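# Fold and close the open mailer box on the table

## Task

Close the mailer box that starts open: push both side flaps inward, then fold the front flap down and slip it inside the front wall far enough that its tabs lock. When finished the box must rest flat on the table near its original spot, nothing lying on the table may be in contact with it, and it must stay closed without the robot holding anything in place.

## Robot and tools

Robot: two arms, left_arm and right_arm, each with six revolute joints and a parallel two-finger gripper. Shared scene frame: origin on the tabletop midway between the arms, +x pointing out across the table, +z up, and left_arm on the +y side. The names left and right do not refer to sides of any camera image. Base positions in metres: left_arm (-0.011, +0.368, 0), right_arm (+0.006, -0.251, 0), each turned only slightly about z.

The 14-number row. Every arm command is one flat list covering both arms: 7 numbers for left_arm, then 7 for right_arm. Inside each group of 7 the order is wrist pitch, wrist roll, elbow, shoulder, wrist yaw, waist, and last the gripper opening. All 14 must be supplied even when only one arm should move, and each lies in [-1, 1]. The six joint numbers are scaled offsets, not poses: 1.0 stands for 1.83 rad of wrist pitch, 2.022 of wrist roll, 1.276 of elbow, 1.32 of shoulder, 1.686 of wrist yaw and 1.264 of waist. The opening is absolute: +1 fully open, -1 closed. Optionally 12 more numbers from 0 to 1 can follow, a stiffness multiplier per joint (left 6, then right 6, same joint order); each stays in force until replaced.

Joint ranges in rad: waist -2.880 to 2.880, shoulder 0.000 to 3.142, elbow 0.000 to 3.019, wrist pitch -1.693 to 1.571, wrist yaw -1.571 to 1.571, wrist roll -2.094 to 2.094. The true ends may differ by about 0.019 rad. An action that would push a joint more than 0.019 rad beyond a stated end is rejected for both arms; if the first action of a call fails this, or any action is malformed, the whole call does nothing. Requests beyond a real end are clipped there and the result reports "joint sent to its limit".

execute_actions(actions): a list of actions; each action is a list of up to 15 rows, one row per 1/30 s control step, and the final row is repeated to fill 15 steps. Joint offsets in every row of an action are measured from the angles the joints had when that action began (for the first action, the latest reported angles), not from the previous row. An empty list just returns the current state and images.

move(target, speed, blocking): target is one 14-number row whose offsets count from the Joint positions in the latest result that printed them. All joints travel along paths that finish together, so the gripper traces a curve; the path lasts between 0.5 and 10 s. speed (0.01 to 2 rad/s, default 0.5) caps the joint with the longest travel. Finger values are sent at once. blocking=false returns after 0.5 s while motion continues; then use wait or stop before issuing new rows or moves. The result adds a "move:" line: ending (done, off_target, moving, held, fault), limits=held or limits=none, and each arm's joint farthest from its target. The path does not avoid obstacles or the other arm; faster moves hit harder, and targets set deeper past a contact press harder.

wait(seconds): 0 to 10; arms keep their last command, and a running move carries on. stop(): brakes a running move (needs some room). zoom_image(camera, region): region is [x0, y0, x1, y1] in pixels of that camera's last image, at most 504 by 504. read_manual(section): licence texts only. finished_scene(scene): ends the current scene by its number; irreversible, so call it only once the box is closed and stable with the grippers released.

Cameras: cam_high and cam_low (896x504, fixed), cam_left_wrist and cam_right_wrist (504x504 fisheye on each hand). Calibration matrices are given as world-to-camera transforms and may be off by a couple of degrees and millimetres.

Reading results: the state line gives each gripper's position (m) and quaternion wxyz in the scene frame; it can be somewhat wrong at long reach. Joint positions and Joint velocities list each arm's six joints in the row order (rad, rad/s), then the finger gap in metres (0.094 = fully open). Joint targets shows what the joints are being driven toward. grip_measured is the measured opening on the command scale. Torques are raw drive outputs, noisy and offset. Step readings list joint angles at some steps, with HELD marking steps where an arm was held back. "joint command not followed" means a clearance check altered targets. FAULT, MOTOR HOT (from 85 °C) and OVER-TEMPERATURE FAULT (100 °C, the arm goes limp and drops) report stops.

Motion limits: per step each joint's target stays within a lead of its measured angle (waist 0.264, shoulder 0.32, elbow 0.276, wrist pitch 0.33, wrist yaw 0.186, wrist roll 0.522 rad), and targets placing the gripper over 70 mm from where it is get scaled back, so big moves span several actions. Arms may sag under zero offsets; resend offsets toward the desired angles and push further if still short.

Gripper: fingers extend along its +z and close along its y; the reported point sits between the pads about 1 cm behind the tips. To hold something, command about 0.03 below grip_measured; thin parts are gripped more weakly. Held parts may get brief tugs.

Avoid: arms touching or pushing each other, knocking anything off the table, dropping things, slamming or shoving hard, and prolonged loaded holding that heats motors.

Each tool is called as a command line: name --argument value for each argument, lists and objects as JSON in quotes; but a table of rows of numbers goes row by row, as --pt "numbers of a row", without its own name.

## Session

execute_actions --actions '[]'

Scene clock: 0.00 s.
left_arm: end_effector_position=(+0.1833, -0.0605, +0.3004) grip_measured=+1.000 end_effector_quat_wxyz=(+0.065, +0.869, +0.487, +0.063) | right_arm: end_effector_position=(+0.5773, -0.7928, +0.2035) grip_measured=+1.000 end_effector_quat_wxyz=(+0.476, +0.444, +0.664, +0.367)
Joint names: [wrist pitch, wrist roll, elbow, shoulder, wrist yaw, waist]
Joint positions: left_arm=[-1.537  0.932  1.576  1.498 -0.143 -1.164  0.094] | right_arm=[-0.115  0.835  1.701  2.08  -0.945 -0.921  0.094]
Joint velocities: left_arm=[-0.007 -0.095 -0.012 -0.005 -0.007 -0.005  0.   ] | right_arm=[ 0.017 -0.051 -0.012 -0.005  0.022  0.005  0.   ]
Joint torques (N m, as the arm reports them, + toward a larger angle): no reading
Joint targets: left_arm=[-1.535 0.932 1.604 1.492 -0.143 -1.164] | right_arm=[-0.110 0.835 1.726 2.081 -0.945 -0.921]
Joint stiffness scale: left_arm=[1. 1. 1. 1. 1. 1.] | right_arm=[1. 1. 1. 1. 1. 1.]

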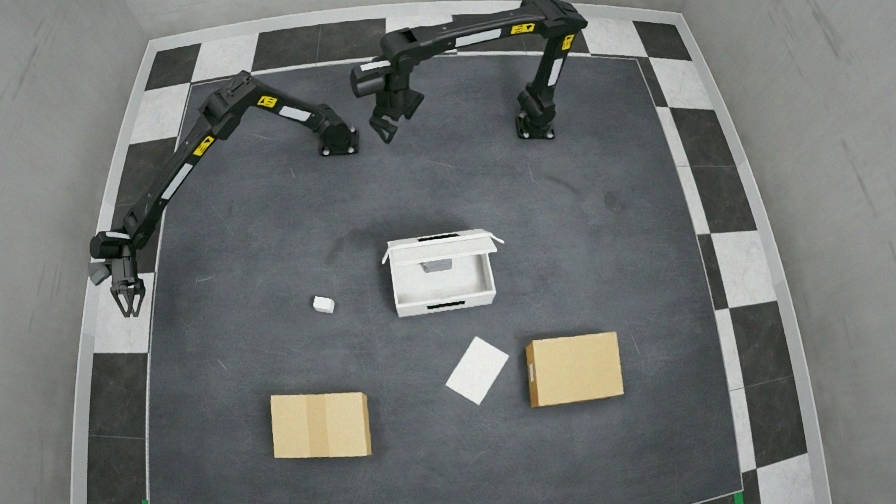

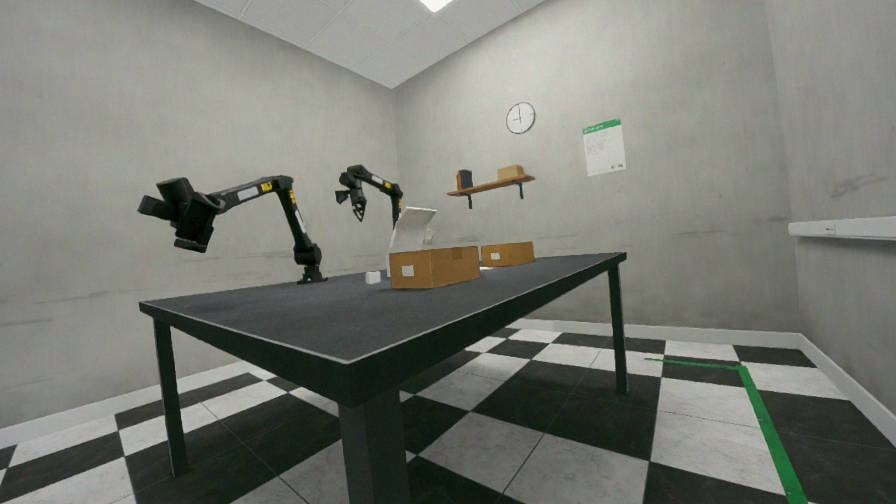

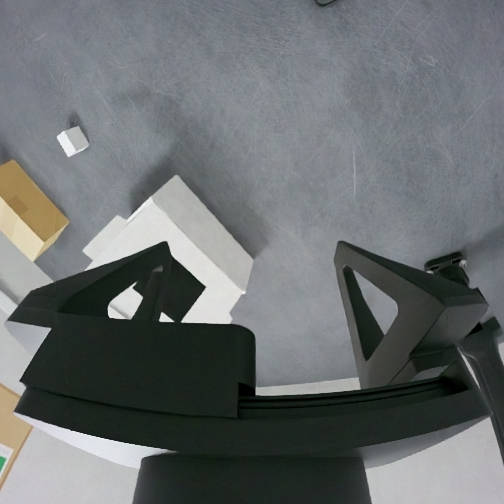

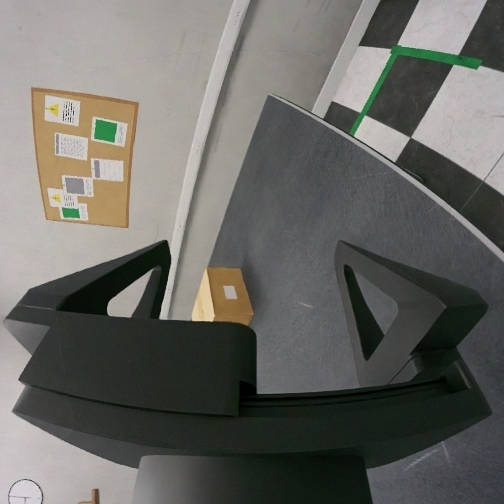

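zoom_image --camera "cam_high" --region '[360, 210, 530, 330]'

zoom_image --camera "cam_low" --region '[350, 190, 500, 300]'

Region (360, 210, 530, 330) of cam_high's 896x504 image, scaled by 2.965, with more detail than that image has; it fills the top 356 rows of this view, and the rest is white.

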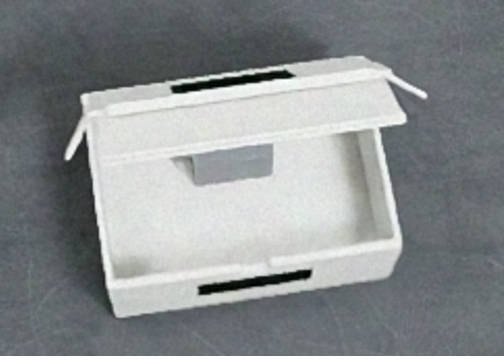

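Region (350, 190, 500, 300) of cam_low's 896x504 image, scaled by 3.360, with more detail than that image has; it fills the top 370 rows of this view, and the rest is white.

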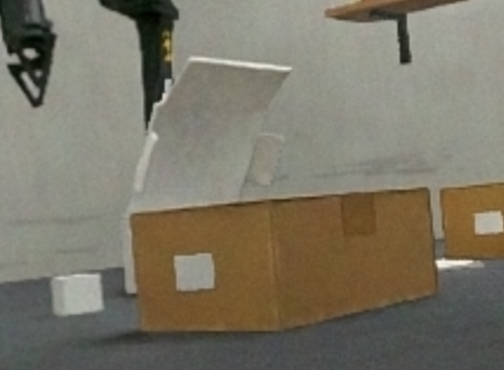

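move --target '[0,-0.5,0.02,-0.4,0.085,0,1,-0.775,0.314,-0.118,-0.392,0.56,0.57,1]' --speed 1.2

move --target '[0,-0.4,0.02,0,0,0.95,1,0,0,0.02,0,0,0,1]' --speed 1.2

move --target '[0,-0.33,0.0,0.44,0,0,1,0,0,0.02,0,0,0,1]' --speed 1.0

Scene clock: 68.33 s.
left_arm: end_effector_position=(+0.1068, +0.0691, +0.5003) grip_measured=+1.000 end_effector_quat_wxyz=(+0.255, +0.509, +0.801, -0.184) | right_arm: end_effector_position=(+0.4720, -0.3508, +0.2614) grip_measured=+1.000 end_effector_quat_wxyz=(+0.015, +0.741, +0.671, +0.014)
Joint names: [wrist pitch, wrist roll, elbow, shoulder, wrist yaw, waist]
Joint positions: left_arm=[-1.537 -0.063  1.567  0.961 -0.004 -1.164  0.094] | right_arm=[-1.522  1.458  1.548  1.556 -0.004 -0.196  0.094]
Joint velocities: left_arm=[ 0.007  0.007 -0.002 -0.015 -0.022  0.015  0.   ] | right_arm=[-0.007 -0.051 -0.022 -0.005  0.007 -0.005  0.   ]
Joint torques (N m, as the arm reports them, + toward a larger angle): left_arm=[ 1.41 -0.11 10.97 -2.86  0.14 -0.13] | right_arm=[  0.23   0.13   8.96 -11.19   0.1   -0.11]
Joint targets: left_arm=[-1.537 -0.079 1.601 0.969 0.001 -1.164] | right_arm=[-1.533 1.470 1.550 1.563 -0.001 -0.201]
Joint stiffness scale: left_arm=[1. 1. 1. 1. 1. 1.] | right_arm=[1. 1. 1. 1. 1. 1.]
move: off_target (left_arm); limits=none; left_arm: farthest joint: the elbow, 0.034 radians from its target (0.026 radians at the start); right_arm: farthest joint: the wrist roll, 0.012 radians from its target (0.635 radians at the start)
camera_calibration (this result's frames):
cam_left_wrist: T_world_to_cam=[[-0.911436, -0.410059, 0.0337052, 0.109368], [-0.410388, 0.911906, -0.00316246, -0.0134199], [-0.0294392, -0.0167146, -0.999427, 0.628589], [0, 0, 0, 1]] pos_world=[0.112679, 0.0675915, 0.6245]
cam_right_wrist: T_world_to_cam=[[-0.995311, 0.0952833, -0.0166551, 0.503692], [0.0684824, 0.815746, 0.574342, 0.109177], [0.0683115, 0.570508, -0.818446, 0.504771], [0, 0, 0, 1]] pos_world=[0.459372, -0.425031, 0.358812]

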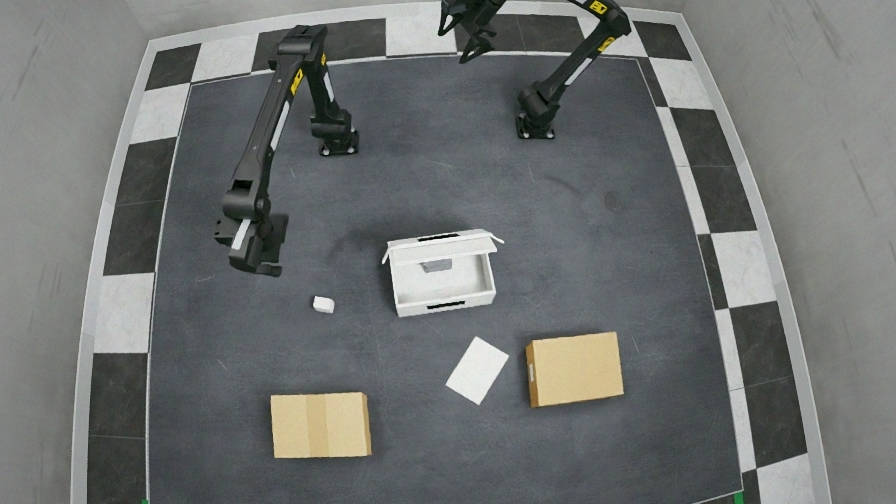

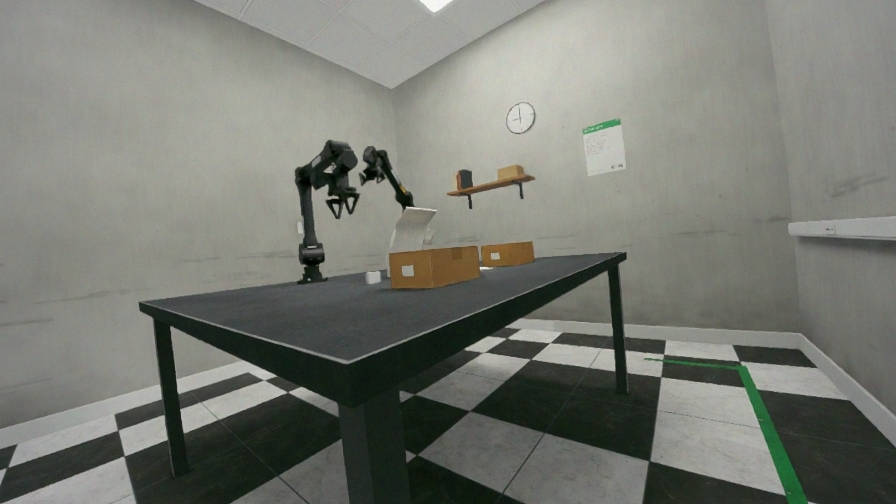

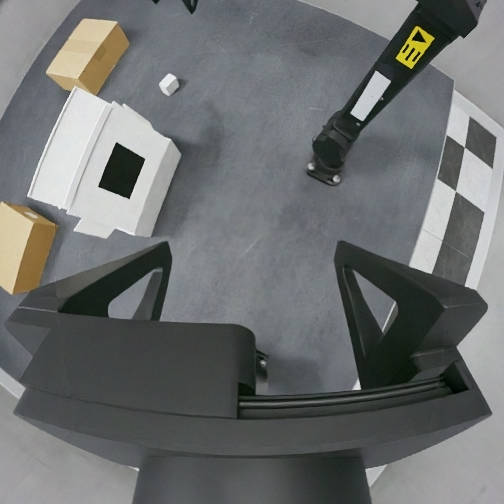

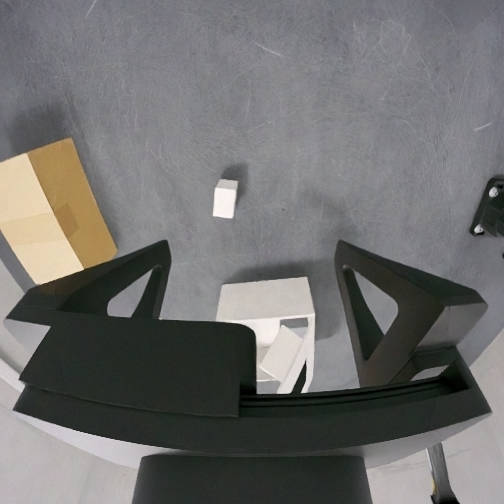

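Scene clock: 70.27 s.
left_arm: end_effector_position=(+0.3104, +0.3711, +0.4987) grip_measured=+1.000 end_effector_quat_wxyz=(+0.286, -0.399, +0.862, -0.127) | right_arm: end_effector_position=(+0.4720, -0.3508, +0.2614) grip_measured=+1.000 end_effector_quat_wxyz=(+0.015, +0.741, +0.671, +0.014)
Joint names: [wrist pitch, wrist roll, elbow, shoulder, wrist yaw, waist]
Joint positions: left_arm=[-1.537 -0.857  1.564  0.961 -0.004  0.041  0.094] | right_arm=[-1.522  1.458  1.548  1.556 -0.004 -0.196  0.094]
Joint velocities: left_arm=[ 0.022 -0.037 -0.002  0.005 -0.007 -0.005  0.   ] | right_arm=[ 0.002 -0.037  0.012 -0.015  0.007  0.005  0.   ]
Joint torques (N m, as the arm reports them, + toward a larger angle): left_arm=[ 1.36 -0.07 10.52 -3.4  -0.1  -0.45] | right_arm=[  0.72   0.02  10.96 -12.13   0.02  -0.55]
Joint targets: left_arm=[-1.537 -0.872 1.593 0.961 -0.004 0.037] | right_arm=[-1.522 1.458 1.574 1.556 -0.004 -0.196]
Joint stiffness scale: left_arm=[1. 1. 1. 1. 1. 1.] | right_arm=[1. 1. 1. 1. 1. 1.]
move: off_target (left_arm, right_arm); limits=none; left_arm: farthest joint: the elbow, 0.029 radians from its target (0.025 radians at the start); right_arm: farthest joint: the elbow, 0.025 radians from its target (0.025 radians at the start)
camera_calibration (this result's frames):
cam_left_wrist: T_world_to_cam=[[0.610938, -0.653133, 0.447406, -0.169814], [-0.773301, -0.613383, 0.160523, 0.391756], [0.169588, -0.444049, -0.879807, 0.675197], [0, 0, 0, 1]] pos_world=[0.292185, 0.429205, 0.607133]
cam_right_wrist: T_world_to_cam=[[-0.995311, 0.0952833, -0.0166551, 0.503692], [0.0684824, 0.815746, 0.574342, 0.109177], [0.0683115, 0.570508, -0.818446, 0.504771], [0, 0, 0, 1]] pos_world=[0.459372, -0.425031, 0.358812]

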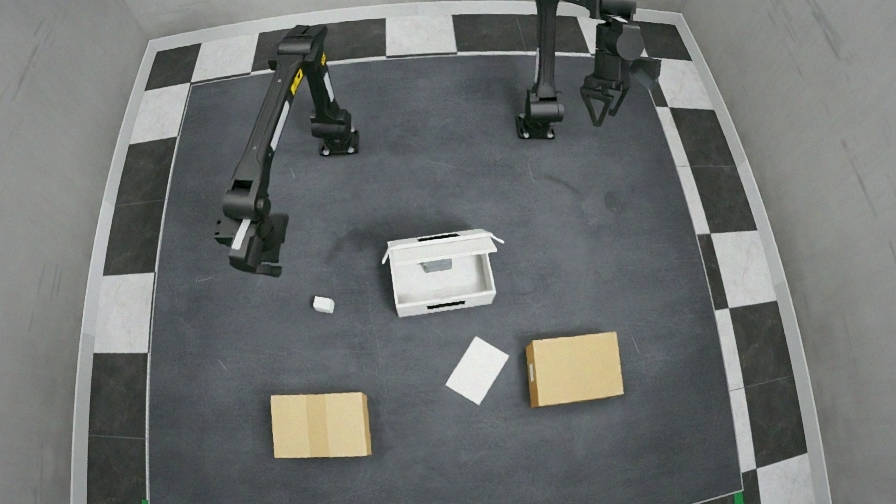

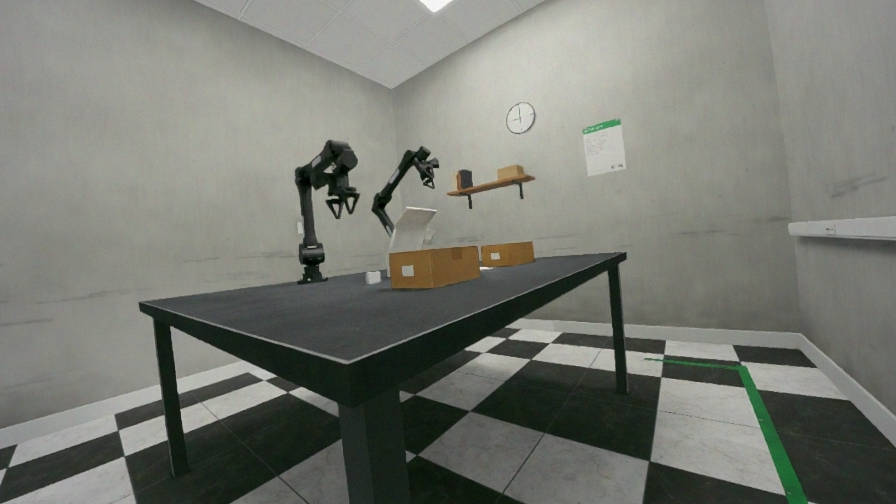

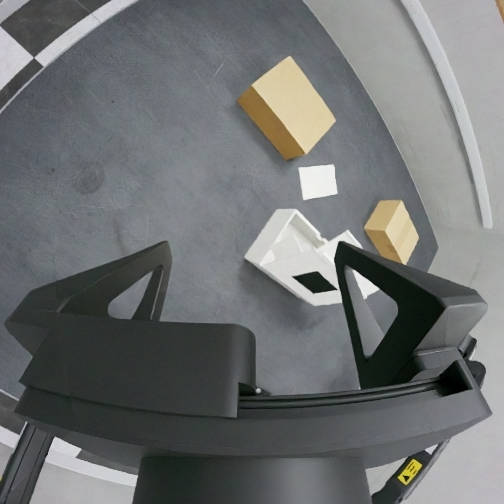

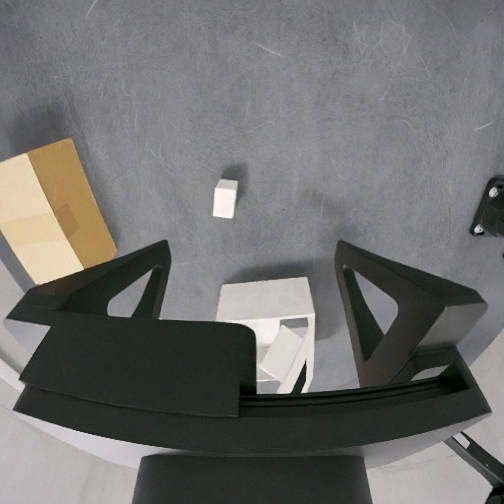

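Scene clock: 71.90 s.
left_arm: end_effector_position=(+0.4607, +0.3724, +0.2623) grip_measured=+1.000 end_effector_quat_wxyz=(-0.012, +0.688, -0.726, +0.008) | right_arm: end_effector_position=(+0.4720, -0.3508, +0.2614) grip_measured=+1.000 end_effector_quat_wxyz=(+0.015, +0.741, +0.671, +0.014)
Joint names: [wrist pitch, wrist roll, elbow, shoulder, wrist yaw, waist]
Joint positions: left_arm=[-1.537 -1.509  1.547  1.553 -0.004  0.041  0.094] | right_arm=[-1.522  1.458  1.548  1.556 -0.004 -0.196  0.094]
Joint velocities: left_arm=[ 0.007 -0.037  0.002  0.005 -0.007 -0.005  0.   ] | right_arm=[ 0.007 -0.022 -0.022 -0.005  0.007 -0.024  0.   ]
Joint torques (N m, as the arm reports them, + toward a larger angle): left_arm=[  0.12  -0.1    9.96 -13.24  -0.15  -0.15] | right_arm=[  0.72   0.    11.08 -12.15  -0.01   0.06]
Joint targets: left_arm=[-1.537 -1.524 1.564 1.541 -0.004 0.041] | right_arm=[-1.522 1.458 1.574 1.556 -0.004 -0.196]
Joint stiffness scale: left_arm=[1. 1. 1. 1. 1. 1.] | right_arm=[1. 1. 1. 1. 1. 1.]
move: off_target (right_arm); limits=none; left_arm: farthest joint: the elbow, 0.017 radians from its target (0.000 radians at the start); right_arm: farthest joint: the elbow, 0.025 radians from its target (0.025 radians at the start)
camera_calibration (this result's frames):
cam_left_wrist: T_world_to_cam=[[0.997861, -0.0580586, 0.0300548, -0.445452], [-0.0646022, -0.805121, 0.589582, 0.179094], [-0.0100325, -0.590262, -0.807149, 0.560454], [0, 0, 0, 1]] pos_world=[0.461692, 0.449145, 0.360167]
cam_right_wrist: T_world_to_cam=[[-0.995311, 0.0952833, -0.0166551, 0.503692], [0.0684824, 0.815746, 0.574342, 0.109177], [0.0683115, 0.570508, -0.818446, 0.504771], [0, 0, 0, 1]] pos_world=[0.459372, -0.425031, 0.358812]

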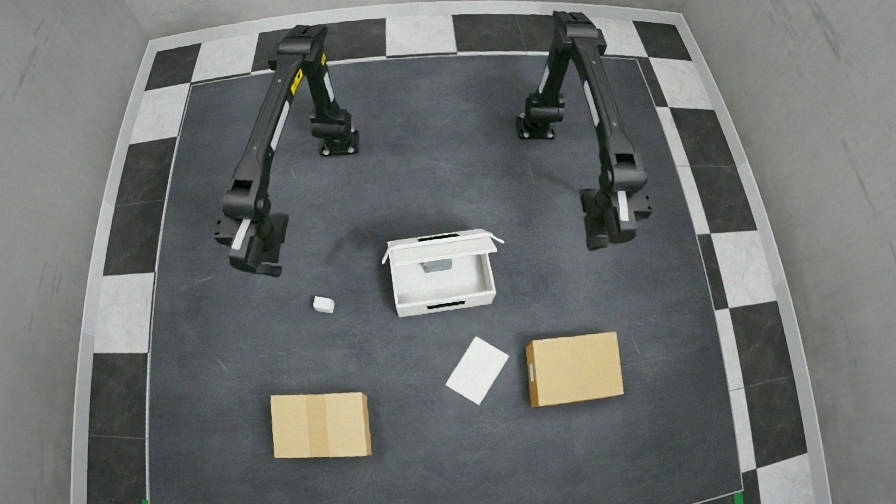

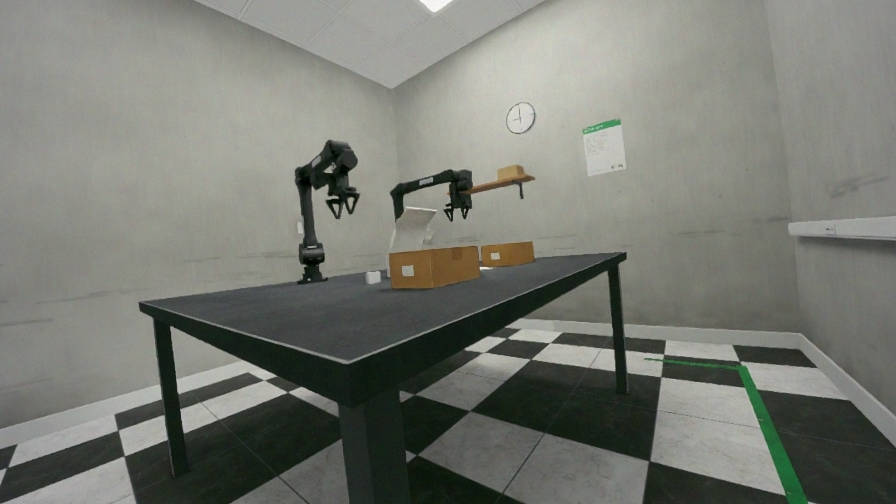

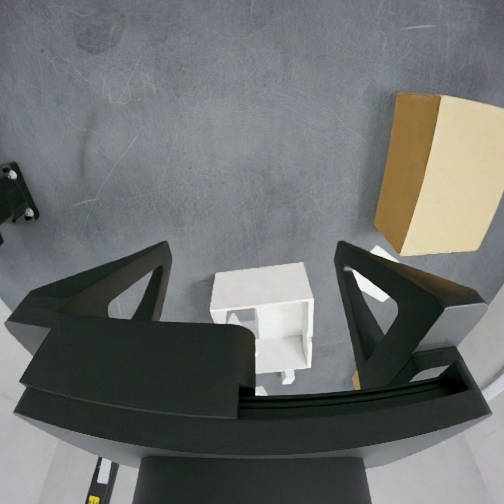

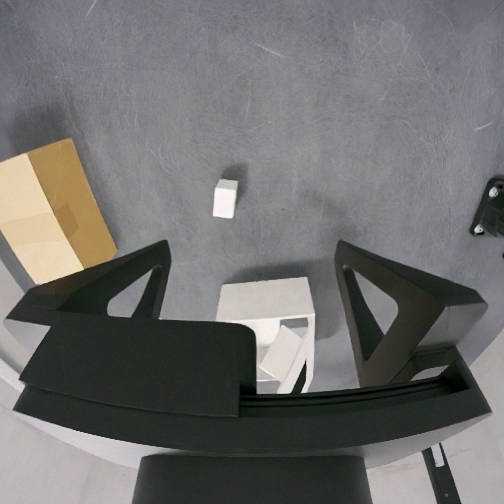

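move --target '[0,0,0.01,0,0.45,0.05,1,0,0,0.02,0,-0.45,0,1]' --speed 1.0

zoom_image --camera "cam_right_wrist" --region '[130, 100, 380, 350]'

zoom_image --camera "cam_left_wrist" --region '[130, 100, 380, 350]'

Scene clock: 84.57 s.
left_arm: end_effector_position=(+0.4653, +0.2813, +0.3067) grip_measured=+1.000 end_effector_quat_wxyz=(+0.234, +0.656, -0.660, +0.282) | right_arm: end_effector_position=(+0.4947, -0.2355, +0.3086) grip_measured=+1.000 end_effector_quat_wxyz=(-0.201, +0.683, +0.629, +0.312)
Joint names: [wrist pitch, wrist roll, elbow, shoulder, wrist yaw, waist]
Joint positions: left_arm=[-1.537 -1.509  1.543  1.553  0.75   0.097  0.094] | right_arm=[-1.522  1.458  1.548  1.556 -0.759 -0.196  0.094]
Joint velocities: left_arm=[ 0.012  0.037 -0.012 -0.005 -0.022  0.005  0.   ] | right_arm=[-0.002  0.007 -0.017 -0.005 -0.007 -0.005  0.   ]
Joint torques (N m, as the arm reports them, + toward a larger angle): left_arm=[  0.12   0.03  10.01 -12.34   0.6    0.63] | right_arm=[  0.78  -0.03  10.9  -11.28  -0.67  -0.67]
Joint targets: left_arm=[-1.537 -1.509 1.559 1.553 0.755 0.104] | right_arm=[-1.522 1.458 1.574 1.556 -0.763 -0.196]
Joint stiffness scale: left_arm=[1. 1. 1. 1. 1. 1.] | right_arm=[1. 1. 1. 1. 1. 1.]
move: off_target (right_arm); limits=none; left_arm: farthest joint: the elbow, 0.017 radians from its target (0.013 radians at the start); right_arm: farthest joint: the elbow, 0.025 radians from its target (0.025 radians at the start)
camera_calibration (this result's frames):
cam_left_wrist: T_world_to_cam=[[0.997334, 0.0179537, 0.0707296, -0.490214], [-0.066157, -0.186562, 0.980213, -0.213275], [0.030794, -0.982279, -0.184877, 0.443019], [0, 0, 0, 1]] pos_world=[0.461155, 0.40418, 0.325631]
cam_right_wrist: T_world_to_cam=[[-0.988752, 0.109291, -0.102101, 0.542558], [-0.0766258, 0.216096, 0.973361, -0.206109], [0.128443, 0.970236, -0.205291, 0.351154], [0, 0, 0, 1]] pos_world=[0.475559, -0.355459, 0.328103]

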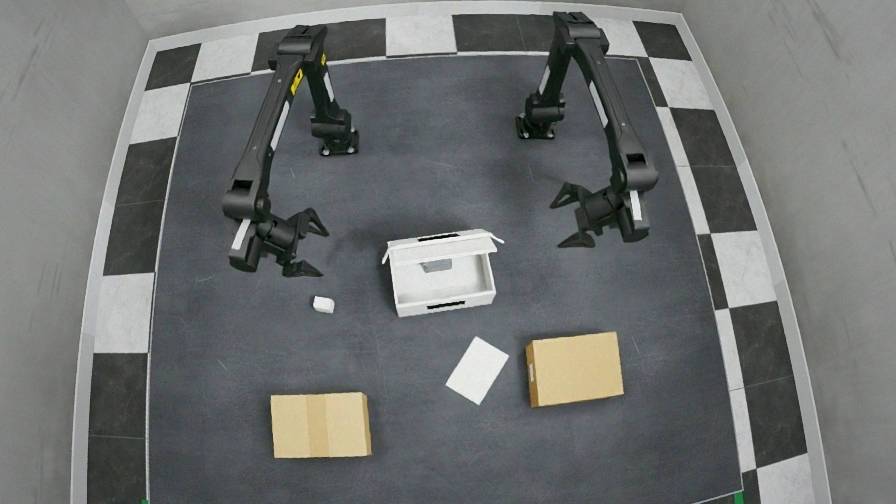

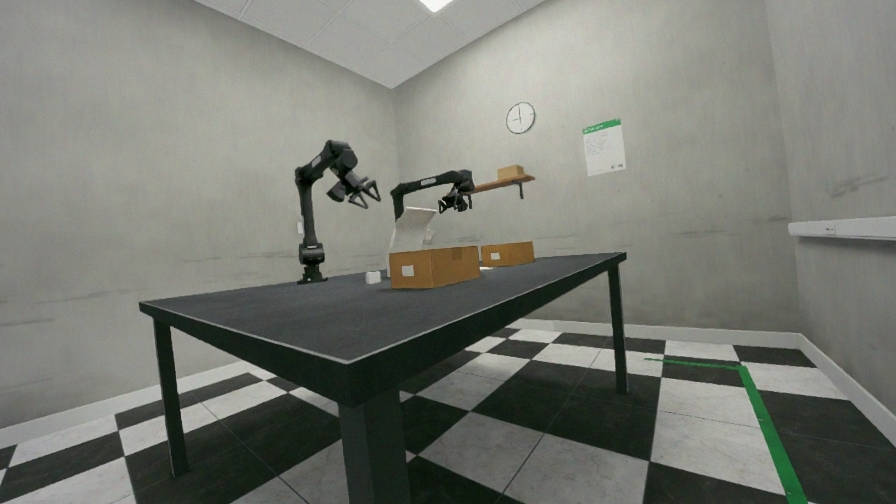

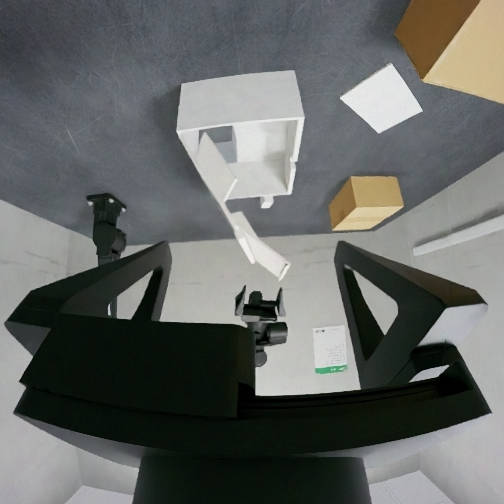

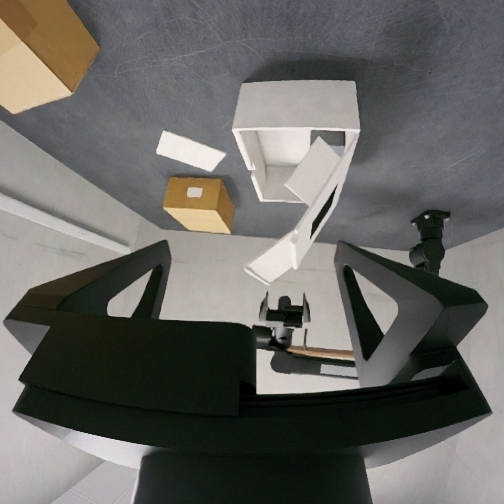

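Region (130, 100, 380, 350) of cam_right_wrist's 504x504 image, scaled by 2.016, with more detail than that image has.

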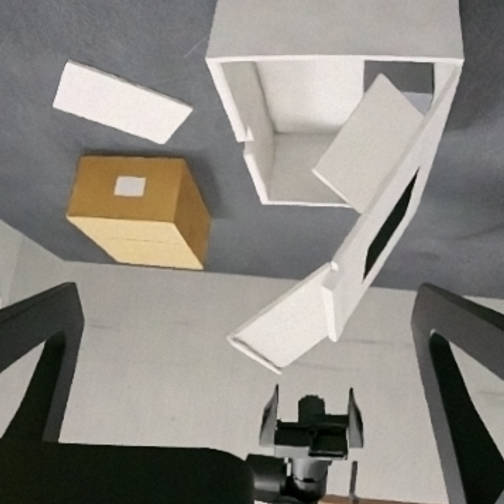

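Region (130, 100, 380, 350) of cam_left_wrist's 504x504 image, scaled by 2.016, with more detail than that image has.

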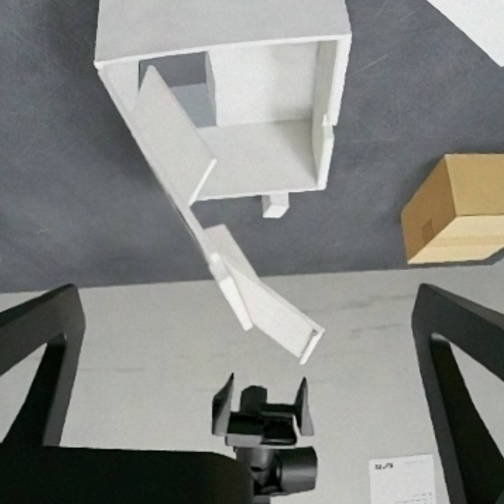

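move --target '[0.199,0,-0.265,0.028,0,-0.096,-1,0.191,0,-0.27,0.026,0,0.068,-1]' --speed 0.6

Scene clock: 135.37 s.
left_arm: end_effector_position=(+0.4287, +0.2257, +0.1634) grip_measured=-0.991 end_effector_quat_wxyz=(+0.259, +0.618, -0.695, +0.259) | right_arm: end_effector_position=(+0.4654, -0.1950, +0.1617) grip_measured=-0.996 end_effector_quat_wxyz=(-0.232, +0.666, +0.648, +0.289)
Joint names: [wrist pitch, wrist roll, elbow, shoulder, wrist yaw, waist]
Joint positions: left_arm=[-1.182 -1.509  1.192  1.582  0.75  -0.023  0.   ] | right_arm=[-1.185  1.458  1.194  1.59  -0.759 -0.12   0.   ]
Joint velocities: left_arm=[ 0.002 -0.007 -0.002 -0.005 -0.051 -0.005 -0.001] | right_arm=[0.002 0.007 0.012 0.005 0.022 0.005 0.   ]
Joint torques (N m, as the arm reports them, + toward a larger angle): left_arm=[  0.47   0.03   8.92 -11.46   0.39   0.12] | right_arm=[  1.17  -0.01   9.02 -11.57  -0.54   0.3 ]
Joint targets: left_arm=[-1.173 -1.509 1.205 1.590 0.750 -0.024] | right_arm=[-1.173 1.458 1.204 1.591 -0.759 -0.110]
Joint stiffness scale: left_arm=[1. 1. 1. 1. 1. 1.] | right_arm=[1. 1. 1. 1. 1. 1.]
move: done; limits=none; left_arm: farthest joint: the elbow, 0.013 radians from its target (0.338 radians at the start); right_arm: farthest joint: the wrist pitch, 0.013 radians from its target (0.350 radians at the start)
camera_calibration (this result's frames):
cam_left_wrist: T_world_to_cam=[[0.993696, -0.102572, 0.0452428, -0.409655], [-0.0631426, -0.178617, 0.98189, -0.0888661], [-0.092633, -0.978558, -0.183968, 0.41498], [0, 0, 0, 1]] pos_world=[0.439902, 0.348189, 0.182134]
cam_right_wrist: T_world_to_cam=[[-0.998085, 0.0349239, -0.0510576, 0.475729], [-0.0429603, 0.202535, 0.978332, -0.093296], [0.0445081, 0.978652, -0.200647, 0.325428], [0, 0, 0, 1]] pos_world=[0.456326, -0.316199, 0.18086]

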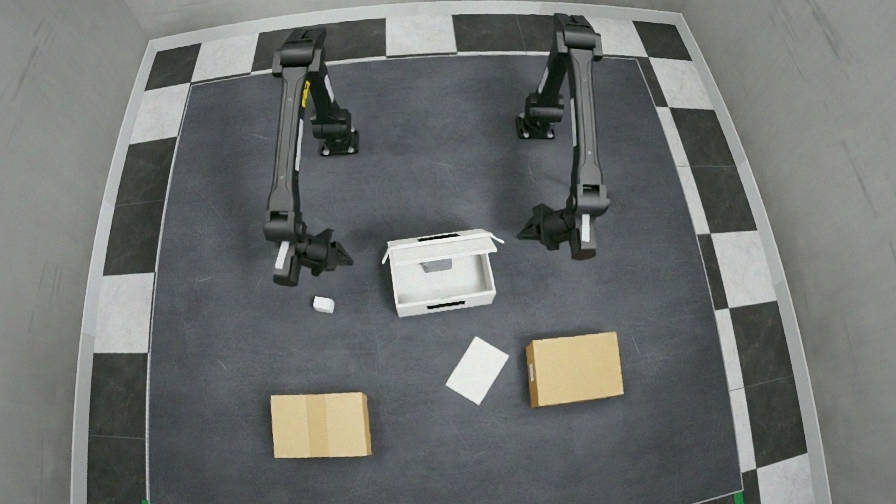

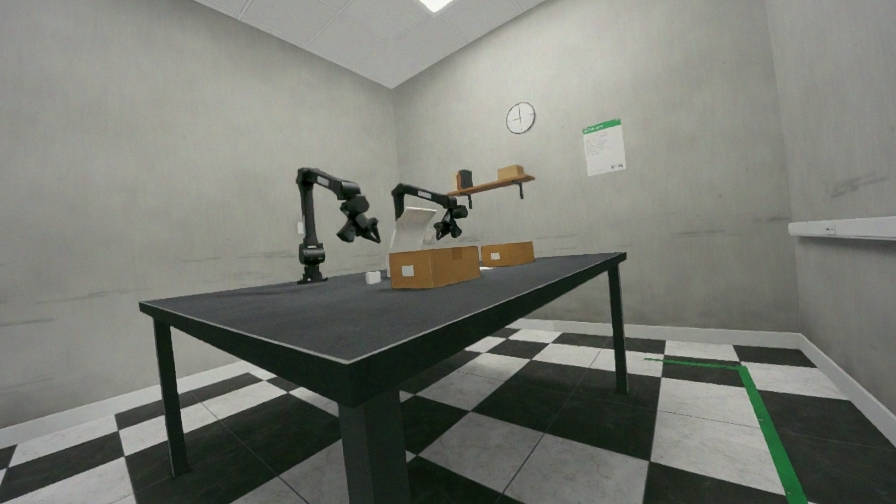

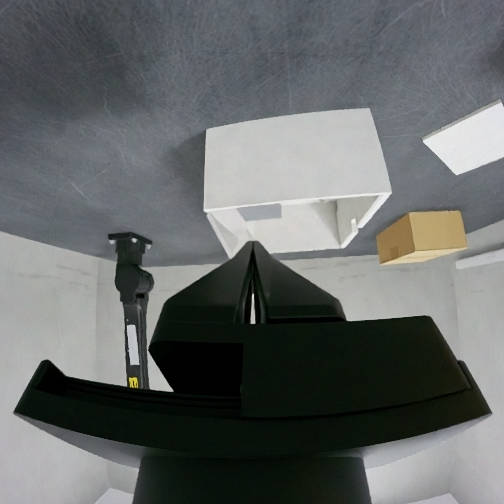

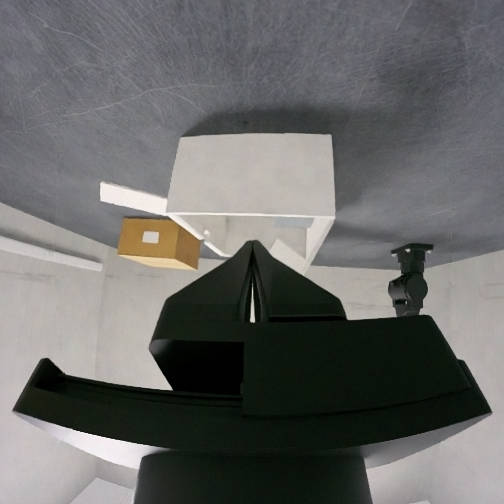

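move --target '[0,0,0.045,0.03,0,0,-1,0.015,0,-0.075,-0.065,0,0,-1]'

move --target '[0,0,0.01,0,0,-0.16,-1,0,0,0.01,0,0,0.17,-1]' --speed 0.15

Scene clock: 149.47 s.
left_arm: end_effector_position=(+0.4332, +0.2255, +0.1578) grip_measured=-0.991 end_effector_quat_wxyz=(+0.262, +0.620, -0.694, +0.256) | right_arm: end_effector_position=(+0.4321, -0.1904, +0.1613) grip_measured=-0.996 end_effector_quat_wxyz=(-0.232, +0.666, +0.648, +0.289)
Joint names: [wrist pitch, wrist roll, elbow, shoulder, wrist yaw, waist]
Joint positions: left_arm=[-1.182 -1.509  1.203  1.604  0.75  -0.023  0.   ] | right_arm=[-1.171  1.458  1.096  1.508 -0.759 -0.12   0.   ]
Joint velocities: left_arm=[-0.017 -0.037 -0.012  0.005  0.022 -0.005 -0.002] | right_arm=[-0.007 -0.037 -0.012  0.005  0.007 -0.015  0.001]
Joint torques (N m, as the arm reports them, + toward a larger angle): left_arm=[  0.03   0.03  11.88 -11.35   0.39  -0.12] | right_arm=[  1.3    0.     8.47 -10.85  -0.51  -0.69]
Joint targets: left_arm=[-1.182 -1.509 1.249 1.622 0.750 -0.023] | right_arm=[-1.158 1.458 1.098 1.504 -0.759 -0.120]
Joint stiffness scale: left_arm=[1. 1. 1. 1. 1. 1.] | right_arm=[1. 1. 1. 1. 1. 1.]
move: off_target (left_arm); limits=none; left_arm: farthest joint: the elbow, 0.046 radians from its target (0.057 radians at the start); right_arm: farthest joint: the wrist pitch, 0.013 radians from its target (0.028 radians at the start)
camera_calibration (this result's frames):
cam_left_wrist: T_world_to_cam=[[0.994135, -0.102596, 0.034201, -0.412339], [-0.052294, -0.179223, 0.982418, -0.0877999], [-0.0946626, -0.978444, -0.183537, 0.414911], [0, 0, 0, 1]] pos_world=[0.444606, 0.347927, 0.17651]
cam_right_wrist: T_world_to_cam=[[-0.998123, 0.0349291, -0.0502995, 0.442207], [-0.0422207, 0.202434, 0.978385, -0.0955492], [0.0443565, 0.978673, -0.200579, 0.322432], [0, 0, 0, 1]] pos_world=[0.423041, -0.311659, 0.1804]

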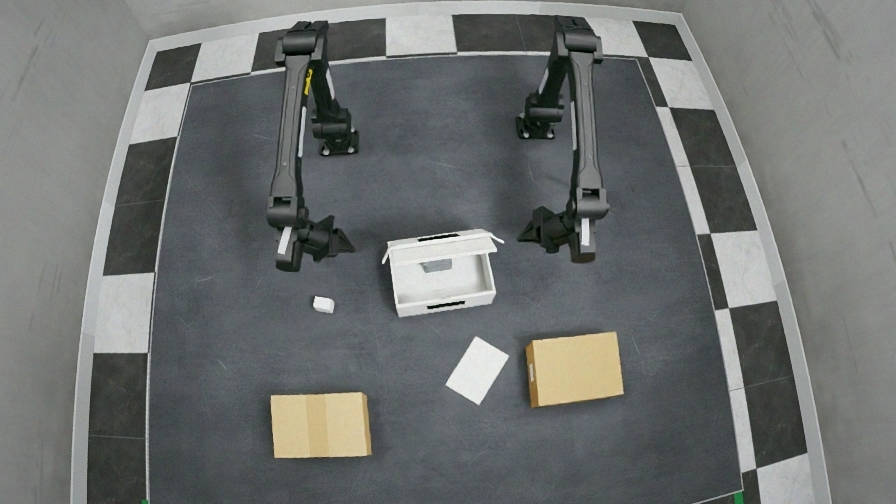

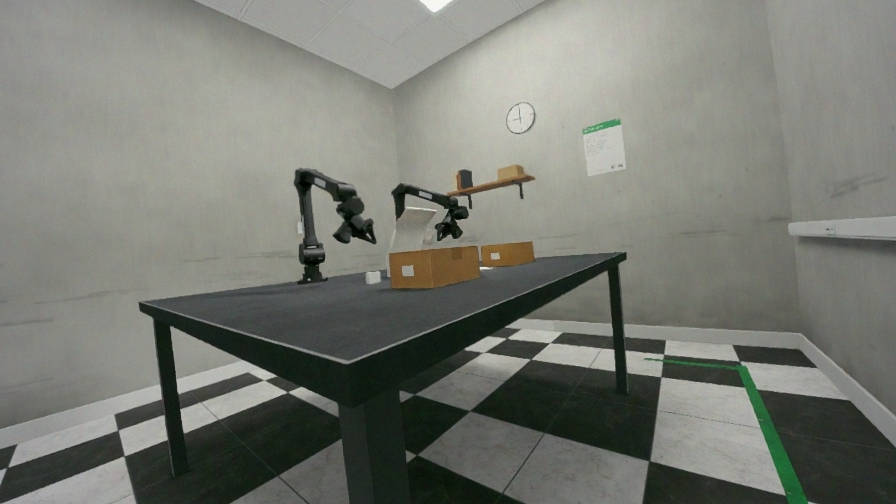

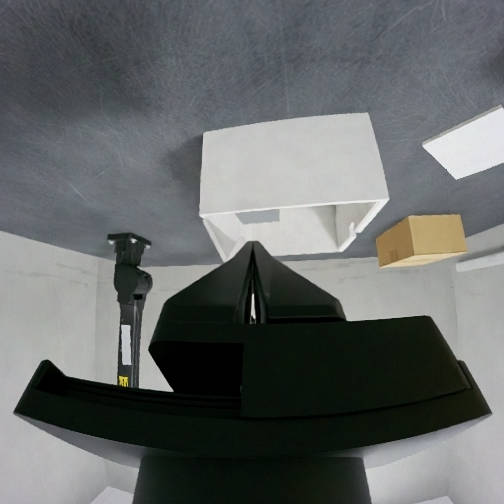

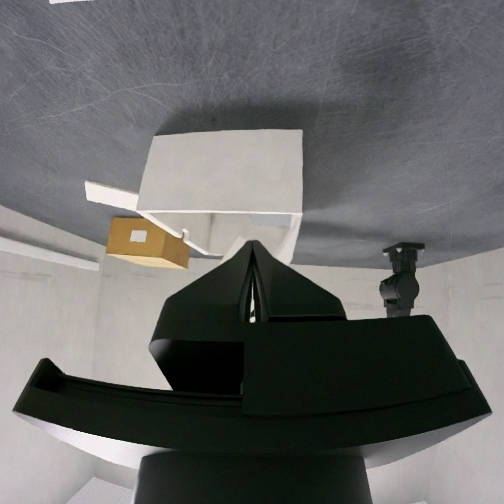

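Scene clock: 151.27 s.
left_arm: end_effector_position=(+0.3950, +0.1402, +0.1568) grip_measured=-0.991 end_effector_quat_wxyz=(-0.287, -0.548, +0.752, -0.227) | right_arm: end_effector_position=(+0.4109, -0.1054, +0.1613) grip_measured=-0.996 end_effector_quat_wxyz=(-0.260, +0.596, +0.712, +0.264)
Joint names: [wrist pitch, wrist roll, elbow, shoulder, wrist yaw, waist]
Joint positions: left_arm=[-1.182 -1.509  1.2    1.604  0.75  -0.224  0.   ] | right_arm=[-1.171  1.458  1.096  1.508 -0.759  0.084  0.   ]
Joint velocities: left_arm=[-0.012  0.051 -0.002 -0.005  0.037  0.005 -0.   ] | right_arm=[-0.002  0.007  0.007 -0.015 -0.051 -0.015 -0.001]
Joint torques (N m, as the arm reports them, + toward a larger angle): left_arm=[  0.02   0.03   9.2  -12.35   0.39  -0.31] | right_arm=[  0.57   0.     9.05 -10.55  -0.5    0.48]
Joint targets: left_arm=[-1.182 -1.509 1.216 1.604 0.750 -0.226] | right_arm=[-1.171 1.458 1.109 1.508 -0.759 0.094]
Joint stiffness scale: left_arm=[1. 1. 1. 1. 1. 1.] | right_arm=[1. 1. 1. 1. 1. 1.]
move: done; limits=none; left_arm: farthest joint: the elbow, 0.015 radians from its target (0.013 radians at the start); right_arm: farthest joint: the elbow, 0.012 radians from its target (0.012 radians at the start)
camera_calibration (this result's frames):
cam_left_wrist: T_world_to_cam=[[0.953939, -0.298339, 0.0315351, -0.339391], [-0.0843651, -0.165902, 0.982527, -0.0933823], [-0.287895, -0.939931, -0.18343, 0.398594], [0, 0, 0, 1]] pos_world=[0.430633, 0.257905, 0.175567]
cam_right_wrist: T_world_to_cam=[[-0.984487, -0.168091, -0.0502995, 0.391098], [-0.0823729, 0.189676, 0.978385, -0.0985024], [-0.154917, 0.967351, -0.200579, 0.320844], [0, 0, 0, 1]] pos_world=[0.426622, -0.225945, 0.1804]

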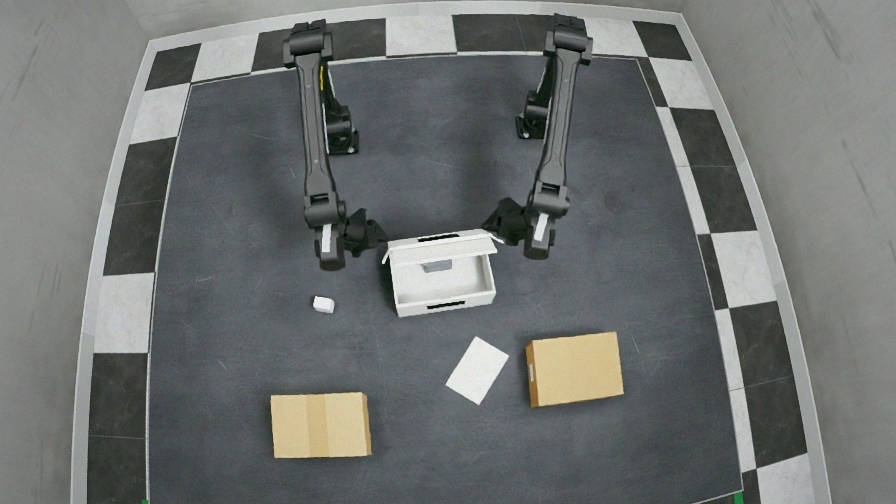

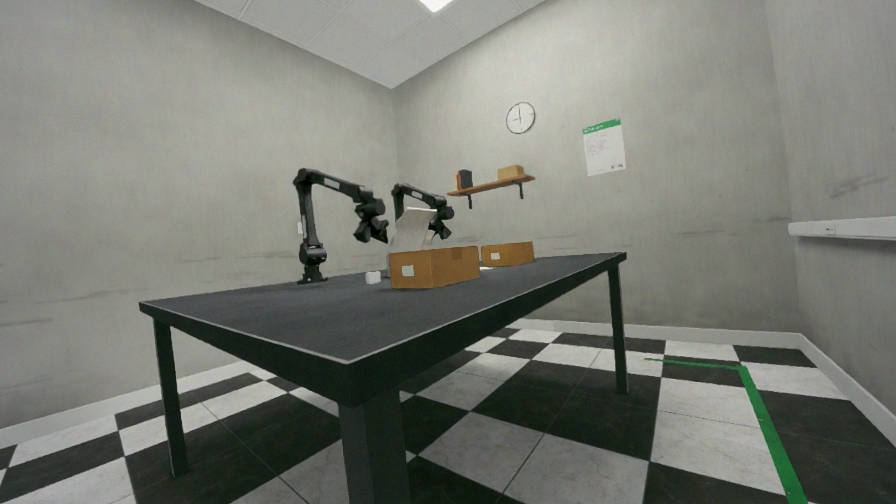

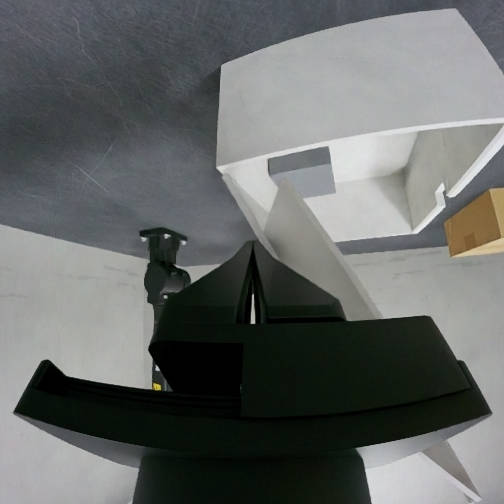

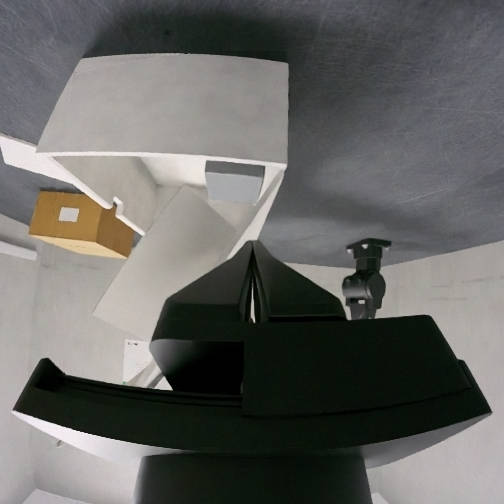

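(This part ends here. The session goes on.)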